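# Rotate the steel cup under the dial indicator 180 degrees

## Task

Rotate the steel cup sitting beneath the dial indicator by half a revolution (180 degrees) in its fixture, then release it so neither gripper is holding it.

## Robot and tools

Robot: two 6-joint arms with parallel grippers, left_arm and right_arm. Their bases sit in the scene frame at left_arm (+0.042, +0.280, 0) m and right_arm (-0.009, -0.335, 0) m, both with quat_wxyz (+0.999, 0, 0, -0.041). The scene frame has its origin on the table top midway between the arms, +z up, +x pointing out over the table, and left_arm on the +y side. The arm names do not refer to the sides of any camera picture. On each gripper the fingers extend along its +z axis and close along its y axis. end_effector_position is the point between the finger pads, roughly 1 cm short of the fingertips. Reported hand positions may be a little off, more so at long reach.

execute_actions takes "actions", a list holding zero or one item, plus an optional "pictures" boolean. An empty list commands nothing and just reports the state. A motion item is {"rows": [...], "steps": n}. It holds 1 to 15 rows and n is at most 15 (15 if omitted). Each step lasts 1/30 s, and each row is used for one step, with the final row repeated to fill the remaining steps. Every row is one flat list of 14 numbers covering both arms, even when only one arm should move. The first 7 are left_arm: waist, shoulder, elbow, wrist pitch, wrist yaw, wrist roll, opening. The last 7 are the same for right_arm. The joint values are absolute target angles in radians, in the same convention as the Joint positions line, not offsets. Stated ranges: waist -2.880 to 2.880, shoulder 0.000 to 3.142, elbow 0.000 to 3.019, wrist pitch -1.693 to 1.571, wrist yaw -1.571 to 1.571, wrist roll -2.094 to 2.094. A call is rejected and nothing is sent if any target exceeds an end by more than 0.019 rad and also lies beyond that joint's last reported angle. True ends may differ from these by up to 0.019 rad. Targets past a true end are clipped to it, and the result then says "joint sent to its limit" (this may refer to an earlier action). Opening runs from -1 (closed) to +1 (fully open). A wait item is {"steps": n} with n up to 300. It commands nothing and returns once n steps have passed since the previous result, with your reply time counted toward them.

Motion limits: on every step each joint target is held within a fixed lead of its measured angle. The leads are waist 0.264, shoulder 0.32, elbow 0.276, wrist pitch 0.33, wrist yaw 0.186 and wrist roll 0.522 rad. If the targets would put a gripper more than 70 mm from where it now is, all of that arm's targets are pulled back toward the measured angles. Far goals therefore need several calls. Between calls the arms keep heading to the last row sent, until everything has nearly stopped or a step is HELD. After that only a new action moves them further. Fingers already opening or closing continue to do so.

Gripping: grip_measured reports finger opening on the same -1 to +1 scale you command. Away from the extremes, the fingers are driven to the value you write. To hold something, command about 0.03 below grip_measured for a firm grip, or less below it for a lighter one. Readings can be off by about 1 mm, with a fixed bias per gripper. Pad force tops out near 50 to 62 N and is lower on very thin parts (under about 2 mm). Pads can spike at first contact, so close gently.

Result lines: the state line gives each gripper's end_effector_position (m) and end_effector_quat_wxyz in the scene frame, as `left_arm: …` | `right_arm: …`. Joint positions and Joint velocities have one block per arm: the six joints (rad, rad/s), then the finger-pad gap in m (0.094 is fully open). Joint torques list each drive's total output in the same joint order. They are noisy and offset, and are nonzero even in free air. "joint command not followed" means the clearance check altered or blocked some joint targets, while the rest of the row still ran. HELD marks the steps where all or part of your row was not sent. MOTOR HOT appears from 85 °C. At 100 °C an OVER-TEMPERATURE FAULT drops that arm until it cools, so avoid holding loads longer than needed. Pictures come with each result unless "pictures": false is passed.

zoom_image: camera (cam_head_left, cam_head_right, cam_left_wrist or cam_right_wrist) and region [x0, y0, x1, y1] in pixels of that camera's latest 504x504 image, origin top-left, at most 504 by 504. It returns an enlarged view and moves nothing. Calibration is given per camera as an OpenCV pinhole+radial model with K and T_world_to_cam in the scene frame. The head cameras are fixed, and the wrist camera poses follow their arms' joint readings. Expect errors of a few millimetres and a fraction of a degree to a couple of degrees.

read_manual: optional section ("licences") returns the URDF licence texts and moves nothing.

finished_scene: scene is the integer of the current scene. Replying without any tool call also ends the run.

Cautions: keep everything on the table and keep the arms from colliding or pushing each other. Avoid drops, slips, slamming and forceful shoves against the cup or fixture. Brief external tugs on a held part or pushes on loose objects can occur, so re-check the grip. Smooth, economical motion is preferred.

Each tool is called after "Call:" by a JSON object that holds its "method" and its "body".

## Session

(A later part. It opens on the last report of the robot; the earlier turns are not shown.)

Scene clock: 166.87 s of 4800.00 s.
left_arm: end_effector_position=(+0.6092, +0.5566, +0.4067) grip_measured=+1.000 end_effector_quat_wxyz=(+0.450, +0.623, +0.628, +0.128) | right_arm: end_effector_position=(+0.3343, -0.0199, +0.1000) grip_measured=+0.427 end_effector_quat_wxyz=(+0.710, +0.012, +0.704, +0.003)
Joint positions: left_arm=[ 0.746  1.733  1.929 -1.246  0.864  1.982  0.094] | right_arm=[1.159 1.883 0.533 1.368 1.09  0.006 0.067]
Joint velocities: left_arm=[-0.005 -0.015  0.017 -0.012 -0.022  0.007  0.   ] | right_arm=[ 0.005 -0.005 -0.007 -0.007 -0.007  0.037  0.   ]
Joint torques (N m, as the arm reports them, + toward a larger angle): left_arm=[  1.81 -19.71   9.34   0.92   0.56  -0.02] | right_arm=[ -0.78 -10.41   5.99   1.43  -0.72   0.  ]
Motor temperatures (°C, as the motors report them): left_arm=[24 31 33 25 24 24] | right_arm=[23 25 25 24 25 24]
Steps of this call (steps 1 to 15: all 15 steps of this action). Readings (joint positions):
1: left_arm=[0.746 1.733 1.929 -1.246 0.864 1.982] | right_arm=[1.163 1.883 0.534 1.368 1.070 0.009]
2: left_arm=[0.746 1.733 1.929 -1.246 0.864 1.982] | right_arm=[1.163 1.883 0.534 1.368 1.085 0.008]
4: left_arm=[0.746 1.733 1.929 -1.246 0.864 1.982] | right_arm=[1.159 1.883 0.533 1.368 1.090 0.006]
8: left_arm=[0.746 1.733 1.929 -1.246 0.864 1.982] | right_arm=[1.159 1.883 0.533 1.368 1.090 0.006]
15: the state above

Call:
{"method": "execute_actions", "body": {"actions": [{"rows":[[0.746,1.733,1.929,-1.246,0.864,1.982,1,1.159,1.885,0.54,1.365,1.09,0,0.385]],"steps":5}]}}

Scene clock: 174.10 s of 4800.00 s.
left_arm: end_effector_position=(+0.6092, +0.5566, +0.4067) grip_measured=+1.000 end_effector_quat_wxyz=(+0.450, +0.623, +0.628, +0.128) | right_arm: end_effector_position=(+0.3343, -0.0203, +0.1000) grip_measured=+0.427 end_effector_quat_wxyz=(+0.710, +0.013, +0.704, +0.002)
Joint positions: left_arm=[ 0.746  1.733  1.929 -1.246  0.864  1.982  0.094] | right_arm=[1.159 1.883 0.533 1.368 1.092 0.006 0.067]
Joint velocities: left_arm=[-0.005  0.005 -0.007  0.007 -0.007  0.037  0.   ] | right_arm=[-0.015 -0.015 -0.007  0.012 -0.051  0.022 -0.   ]
Joint torques (N m, as the arm reports them, + toward a larger angle): left_arm=[  1.83 -19.66   9.34   0.93   0.57  -0.02] | right_arm=[ -0.5  -10.98   5.15   1.62  -0.09   0.01]
Motor temperatures (°C, as the motors report them): left_arm=[24 31 33 25 24 24] | right_arm=[23 25 25 24 25 24]
Steps of this call (steps 1 to 15: the robot went on to your last target; steps 16 to 90: nothing new was sent; then 4.07 s passed at rest; steps 91 to 95: all 5 steps of this action). Readings (joint positions):
91: left_arm=[0.746 1.733 1.929 -1.246 0.864 1.982] | right_arm=[1.159 1.883 0.533 1.368 1.091 0.006]
92: left_arm=[0.746 1.733 1.929 -1.246 0.864 1.982] | right_arm=[1.159 1.883 0.533 1.368 1.092 0.006]
94: left_arm=[0.746 1.733 1.929 -1.246 0.864 1.982] | right_arm=[1.159 1.883 0.533 1.368 1.092 0.006]
95: the state above
camera_calibration (this result's frames):
cam_right_wrist: T_world_to_cam=[[-0.0274151, -0.999097, -0.0324567, -0.0105811], [-0.57254, 0.0423095, -0.818784, 0.281291], [0.819418, -0.00386424, -0.573183, -0.0925183], [0, 0, 0, 1]] pos_world=[0.236572, -0.0228303, 0.176943]

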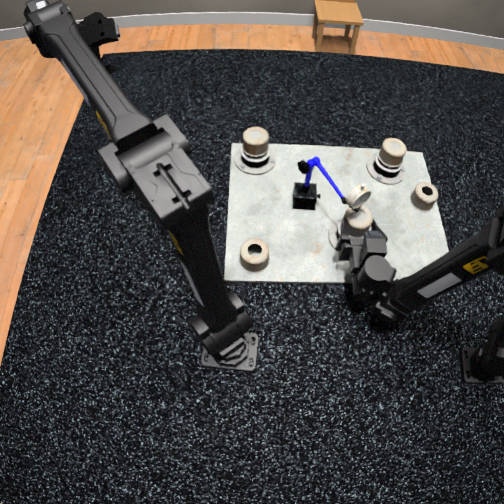

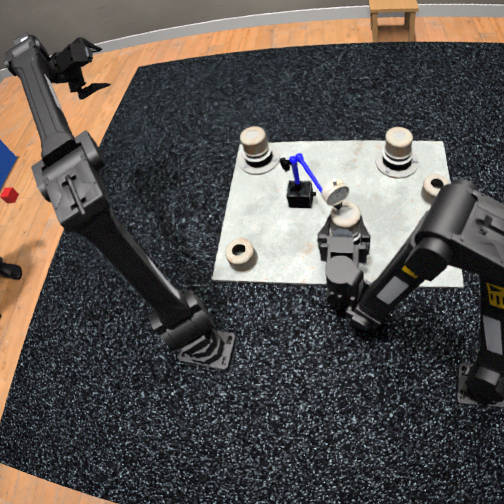

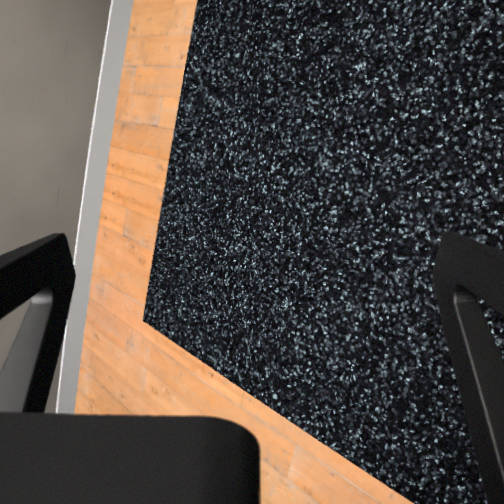

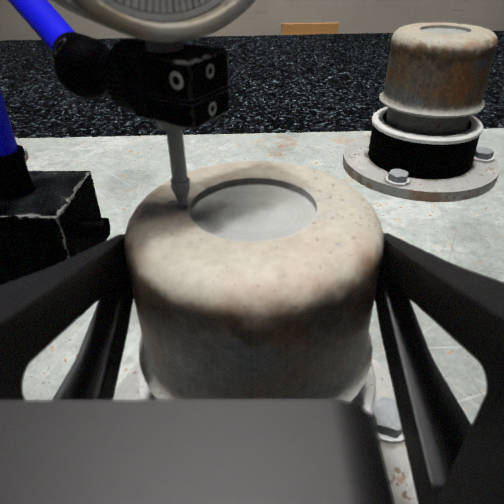

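Call:
{"method": "execute_actions", "body": {"actions": [{"rows":[[0.746,1.733,1.929,-1.246,0.864,1.982,1,1.13,1.877,0.5,1.385,0.96,0,0.385],[0.746,1.733,1.929,-1.246,0.864,1.982,1,1.13,1.877,0.5,1.385,0.96,0,0.385],[0.746,1.733,1.929,-1.246,0.864,1.982,1,1.095,1.872,0.47,1.41,0.85,0,0.385],[0.746,1.733,1.929,-1.246,0.864,1.982,1,1.095,1.872,0.47,1.41,0.85,0,0.385],[0.746,1.733,1.929,-1.246,0.864,1.982,1,1.06,1.866,0.438,1.43,0.74,0,0.385],[0.746,1.733,1.929,-1.246,0.864,1.982,1,1.03,1.861,0.412,1.45,0.63,0,0.385],[0.746,1.733,1.929,-1.246,0.864,1.982,1,0.996,1.857,0.39,1.47,0.521,0,0.385],[0.746,1.733,1.929,-1.246,0.864,1.982,1,0.996,1.857,0.39,1.47,0.521,0,0.385],[0.746,1.733,1.929,-1.246,0.864,1.982,1,0.94,1.854,0.374,1.48,0.365,0,0.385],[0.746,1.733,1.929,-1.246,0.864,1.982,1,0.94,1.854,0.374,1.48,0.365,0,0.385],[0.746,1.733,1.929,-1.246,0.864,1.982,1,0.88,1.85,0.36,1.49,0.21,0,0.385],[0.746,1.733,1.929,-1.246,0.864,1.982,1,0.88,1.85,0.36,1.49,0.21,0,0.385],[0.746,1.733,1.929,-1.246,0.864,1.982,1,0.82,1.847,0.353,1.495,0.055,0,0.385],[0.746,1.733,1.929,-1.246,0.864,1.982,1,0.82,1.847,0.353,1.495,0.055,0,0.385],[0.746,1.733,1.929,-1.246,0.864,1.982,1,0.766,1.845,0.35,1.5,-0.101,0,0.385]]}], "pictures": false}}

Call:
{"method": "execute_actions", "body": {"actions": [{"rows":[[0.746,1.733,1.929,-1.246,0.864,1.982,1,0.71,1.85,0.375,1.485,-0.25,0,0.385],[0.746,1.733,1.929,-1.246,0.864,1.982,1,0.71,1.85,0.375,1.485,-0.25,0,0.385],[0.746,1.733,1.929,-1.246,0.864,1.982,1,0.655,1.853,0.395,1.475,-0.4,0,0.385],[0.746,1.733,1.929,-1.246,0.864,1.982,1,0.655,1.853,0.395,1.475,-0.4,0,0.385],[0.746,1.733,1.929,-1.246,0.864,1.982,1,0.603,1.857,0.418,1.46,-0.555,0,0.385],[0.746,1.733,1.929,-1.246,0.864,1.982,1,0.555,1.862,0.445,1.445,-0.705,0,0.385],[0.746,1.733,1.929,-1.246,0.864,1.982,1,0.555,1.862,0.445,1.445,-0.705,0,0.385],[0.746,1.733,1.929,-1.246,0.864,1.982,1,0.52,1.87,0.482,1.42,-0.835,0,0.385],[0.746,1.733,1.929,-1.246,0.864,1.982,1,0.52,1.87,0.482,1.42,-0.835,0,0.385],[0.746,1.733,1.929,-1.246,0.864,1.982,1,0.488,1.879,0.52,1.39,-0.965,0,0.385],[0.746,1.733,1.929,-1.246,0.864,1.982,1,0.488,1.879,0.52,1.39,-0.965,0,0.385],[0.746,1.733,1.929,-1.246,0.864,1.982,1,0.46,1.889,0.563,1.355,-1.09,0,0.385],[0.746,1.733,1.929,-1.246,0.864,1.982,1,0.46,1.889,0.563,1.355,-1.09,0,0.385],[0.746,1.733,1.929,-1.246,0.864,1.982,1,0.435,1.9,0.608,1.32,-1.2,0,0.385]]}], "pictures": false}}

Call:
{"method": "execute_actions", "body": {"actions": [{"steps":12}]}}

Call:
{"method": "execute_actions", "body": {"actions": [{"rows":[[0.746,1.733,1.929,-1.246,0.864,1.982,1,0.45,1.89,0.585,1.325,-1.2,0,1]]}]}}

Scene clock: 201.70 s of 4800.00 s.
left_arm: end_effector_position=(+0.6092, +0.5566, +0.4067) grip_measured=+1.000 end_effector_quat_wxyz=(+0.450, +0.623, +0.628, +0.128) | right_arm: end_effector_position=(+0.3347, -0.0261, +0.0997) grip_measured=+0.427 end_effector_quat_wxyz=(+0.665, -0.242, +0.660, +0.252)
Joint positions: left_arm=[ 0.746  1.733  1.929 -1.246  0.864  1.982  0.094] | right_arm=[0.827 1.839 0.343 1.508 0.03  0.009 0.067]
Joint velocities: left_arm=[ 0.005  0.005 -0.002  0.027  0.007 -0.037  0.   ] | right_arm=[-1.06  -0.024 -0.027  0.012 -2.41  -0.081 -0.   ]
Joint torques (N m, as the arm reports them, + toward a larger angle): left_arm=[  1.8  -19.69   9.34   0.92   0.57  -0.02] | right_arm=[ 0.04 -8.93  4.44  1.59 -0.66 -0.04]
Motor temperatures (°C, as the motors report them): left_arm=[24 31 33 25 24 24] | right_arm=[23 26 25 24 25 24]
Steps of this call (steps 1 to 15: the robot went on to your last target; steps 16 to 90: nothing new was sent; then 24.10 s passed at rest; steps 91 to 105: all 15 steps of this action). Readings (joint positions):
91: left_arm=[0.746 1.733 1.929 -1.246 0.864 1.982] | right_arm=[1.156 1.882 0.524 1.373 1.062 0.005]
92: left_arm=[0.746 1.733 1.929 -1.246 0.864 1.982] | right_arm=[1.146 1.876 0.510 1.382 1.021 0.005]
94: left_arm=[0.746 1.733 1.929 -1.246 0.864 1.982] | right_arm=[1.120 1.865 0.475 1.404 0.910 0.005]
98: left_arm=[0.746 1.733 1.929 -1.246 0.864 1.982] | right_arm=[1.031 1.849 0.399 1.463 0.597 0.006]
105: the state above

Scene clock: 202.20 s of 4800.00 s.
left_arm: end_effector_position=(+0.6092, +0.5566, +0.4067) grip_measured=+1.000 end_effector_quat_wxyz=(+0.450, +0.623, +0.628, +0.128) | right_arm: end_effector_position=(+0.3416, -0.0311, +0.1016) grip_measured=+0.427 end_effector_quat_wxyz=(+0.513, -0.492, +0.504, +0.490)
Joint positions: left_arm=[ 0.746  1.733  1.929 -1.246  0.864  1.982  0.094] | right_arm=[ 0.45   1.884  0.556  1.346 -1.168  0.006  0.067]
Joint velocities: left_arm=[ 0.005 -0.015  0.012  0.007 -0.022 -0.022  0.   ] | right_arm=[-0.181  0.151  0.505 -0.374 -1.238 -0.007 -0.   ]
Joint torques (N m, as the arm reports them, + toward a larger angle): left_arm=[  1.86 -19.68   9.33   0.93   0.56  -0.02] | right_arm=[ -0.67 -10.51   6.51   1.8    0.71  -0.02]
Motor temperatures (°C, as the motors report them): left_arm=[24 31 33 25 24 24] | right_arm=[23 26 25 24 25 24]
Steps of this call (steps 1 to 15: all 15 steps of this action). Readings (joint positions):
1: left_arm=[0.746 1.733 1.929 -1.246 0.864 1.982] | right_arm=[0.787 1.839 0.343 1.508 -0.066 0.009]
2: left_arm=[0.746 1.733 1.929 -1.246 0.864 1.982] | right_arm=[0.751 1.839 0.345 1.508 -0.165 0.009]
4: left_arm=[0.746 1.733 1.929 -1.246 0.864 1.982] | right_arm=[0.684 1.839 0.359 1.494 -0.341 0.009]
8: left_arm=[0.746 1.733 1.929 -1.246 0.864 1.982] | right_arm=[0.560 1.849 0.417 1.449 -0.711 0.007]
15: the state above

Scene clock: 202.60 s of 4800.00 s.
left_arm: end_effector_position=(+0.6092, +0.5566, +0.4067) grip_measured=+1.000 end_effector_quat_wxyz=(+0.450, +0.623, +0.628, +0.128) | right_arm: end_effector_position=(+0.3419, -0.0306, +0.1004) grip_measured=+0.427 end_effector_quat_wxyz=(+0.504, -0.498, +0.500, +0.498)
Joint positions: left_arm=[ 0.746  1.733  1.929 -1.246  0.864  1.982  0.094] | right_arm=[ 0.446  1.889  0.57   1.33  -1.202  0.007  0.067]
Joint velocities: left_arm=[-0.005  0.005  0.002 -0.002  0.066  0.037  0.   ] | right_arm=[-0.005 -0.015 -0.002  0.002 -0.037 -0.037  0.001]
Joint torques (N m, as the arm reports them, + toward a larger angle): left_arm=[  1.82 -19.64   9.34   0.93   0.57  -0.02] | right_arm=[ -1.29 -10.5    8.13   1.26   0.09  -0.01]
Motor temperatures (°C, as the motors report them): left_arm=[24 31 33 25 24 24] | right_arm=[23 26 25 24 25 24]
Steps of this call (steps 1 to 12: the robot went on to your last target). Readings (joint positions):
1: left_arm=[0.746 1.733 1.929 -1.246 0.864 1.982] | right_arm=[0.446 1.888 0.568 1.337 -1.195 0.007]
2: left_arm=[0.746 1.733 1.929 -1.246 0.864 1.982] | right_arm=[0.446 1.889 0.570 1.333 -1.202 0.007]
4: left_arm=[0.746 1.733 1.929 -1.246 0.864 1.982] | right_arm=[0.446 1.889 0.570 1.330 -1.202 0.007]
8: left_arm=[0.746 1.733 1.929 -1.246 0.864 1.982] | right_arm=[0.446 1.889 0.570 1.330 -1.202 0.007]
12: the state above
camera_calibration (this result's frames):
cam_right_wrist: T_world_to_cam=[[0.999809, -0.018305, -0.00679108, -0.344466], [-0.0161045, -0.576554, -0.8169, 0.0770624], [0.0110379, 0.816854, -0.576739, 0.203275], [0, 0, 0, 1]] pos_world=[0.343397, -0.12792, 0.177849]

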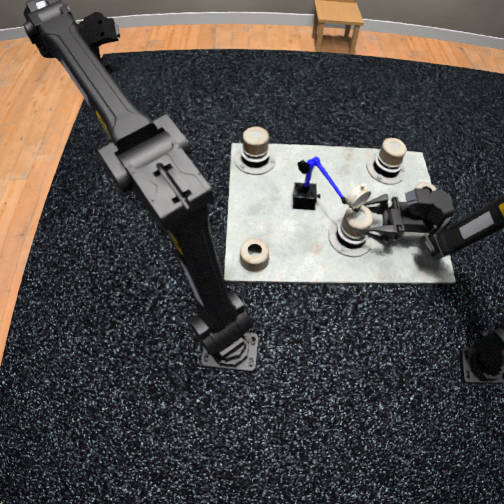

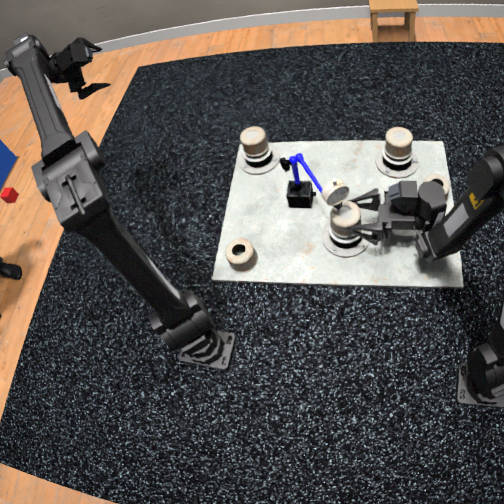

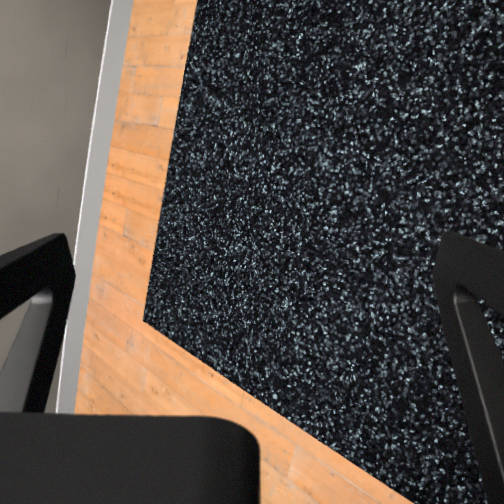

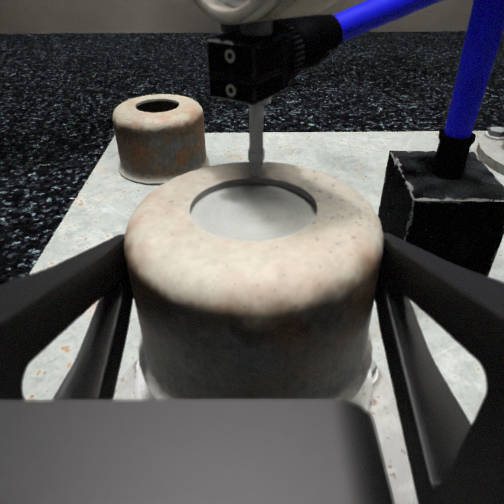

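Scene clock: 203.10 s of 4800.00 s.
left_arm: end_effector_position=(+0.6092, +0.5566, +0.4067) grip_measured=+1.000 end_effector_quat_wxyz=(+0.450, +0.623, +0.628, +0.128) | right_arm: end_effector_position=(+0.3419, -0.0306, +0.1004) grip_measured=+1.000 end_effector_quat_wxyz=(+0.504, -0.498, +0.500, +0.498)
Joint positions: left_arm=[ 0.746  1.733  1.929 -1.246  0.864  1.982  0.094] | right_arm=[ 0.446  1.889  0.57   1.33  -1.202  0.007  0.094]
Joint velocities: left_arm=[-0.005 -0.015  0.007  0.012 -0.022  0.007  0.   ] | right_arm=[-0.024 -0.015 -0.012  0.002 -0.022  0.051  0.   ]
Joint torques (N m, as the arm reports them, + toward a larger angle): left_arm=[  1.85 -19.69   9.35   0.93   0.56  -0.02] | right_arm=[  0.01 -11.08   6.08   1.44   0.08  -0.01]
Motor temperatures (°C, as the motors report them): left_arm=[24 31 33 25 24 24] | right_arm=[23 26 25 24 25 24]
Steps of this call (steps 1 to 15: all 15 steps of this action). Readings (joint positions):
1: left_arm=[0.746 1.733 1.929 -1.246 0.864 1.982] | right_arm=[0.446 1.889 0.570 1.330 -1.202 0.007]
2: left_arm=[0.746 1.733 1.929 -1.246 0.864 1.982] | right_arm=[0.446 1.889 0.570 1.330 -1.202 0.007]
4: left_arm=[0.746 1.733 1.929 -1.246 0.864 1.982] | right_arm=[0.446 1.889 0.570 1.330 -1.202 0.007]
8: left_arm=[0.746 1.733 1.929 -1.246 0.864 1.982] | right_arm=[0.446 1.889 0.570 1.330 -1.202 0.007]
15: the state above
camera_calibration (this result's frames):
cam_right_wrist: T_world_to_cam=[[0.999809, -0.018305, -0.00679108, -0.344466], [-0.0161045, -0.576554, -0.8169, 0.0770624], [0.0110379, 0.816854, -0.576739, 0.203275], [0, 0, 0, 1]] pos_world=[0.343397, -0.12792, 0.177849]

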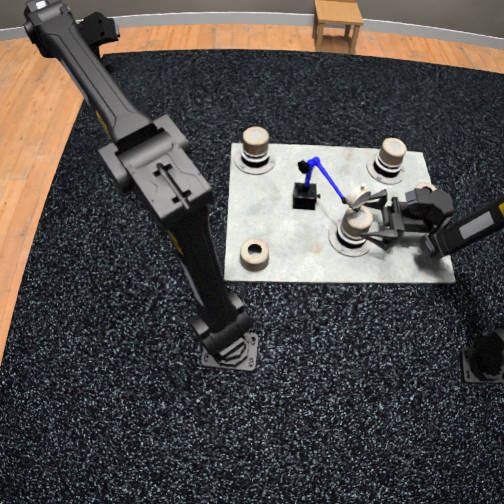

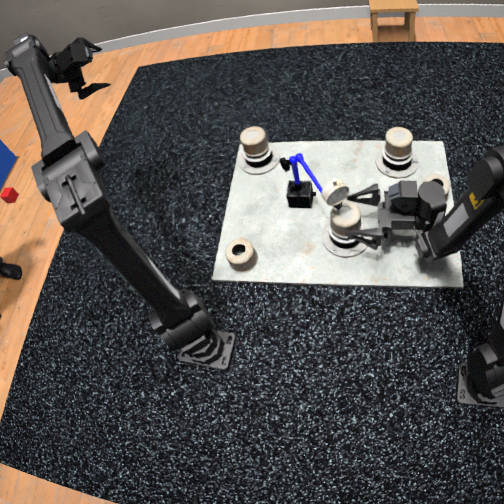

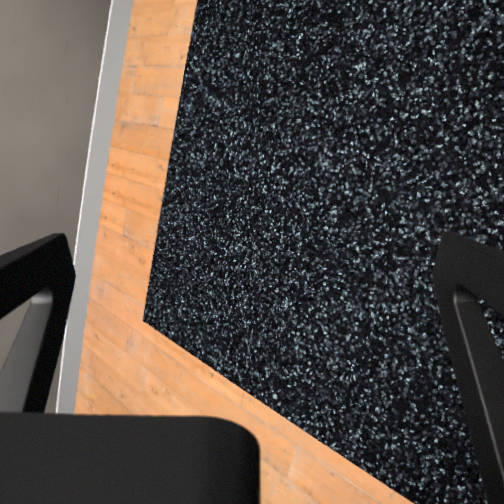

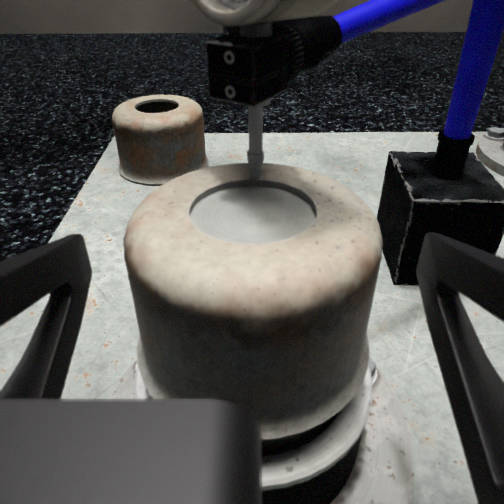

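Call:
{"method": "finished_scene", "body": {"scene": 1}}

The scene is finished: the task was done.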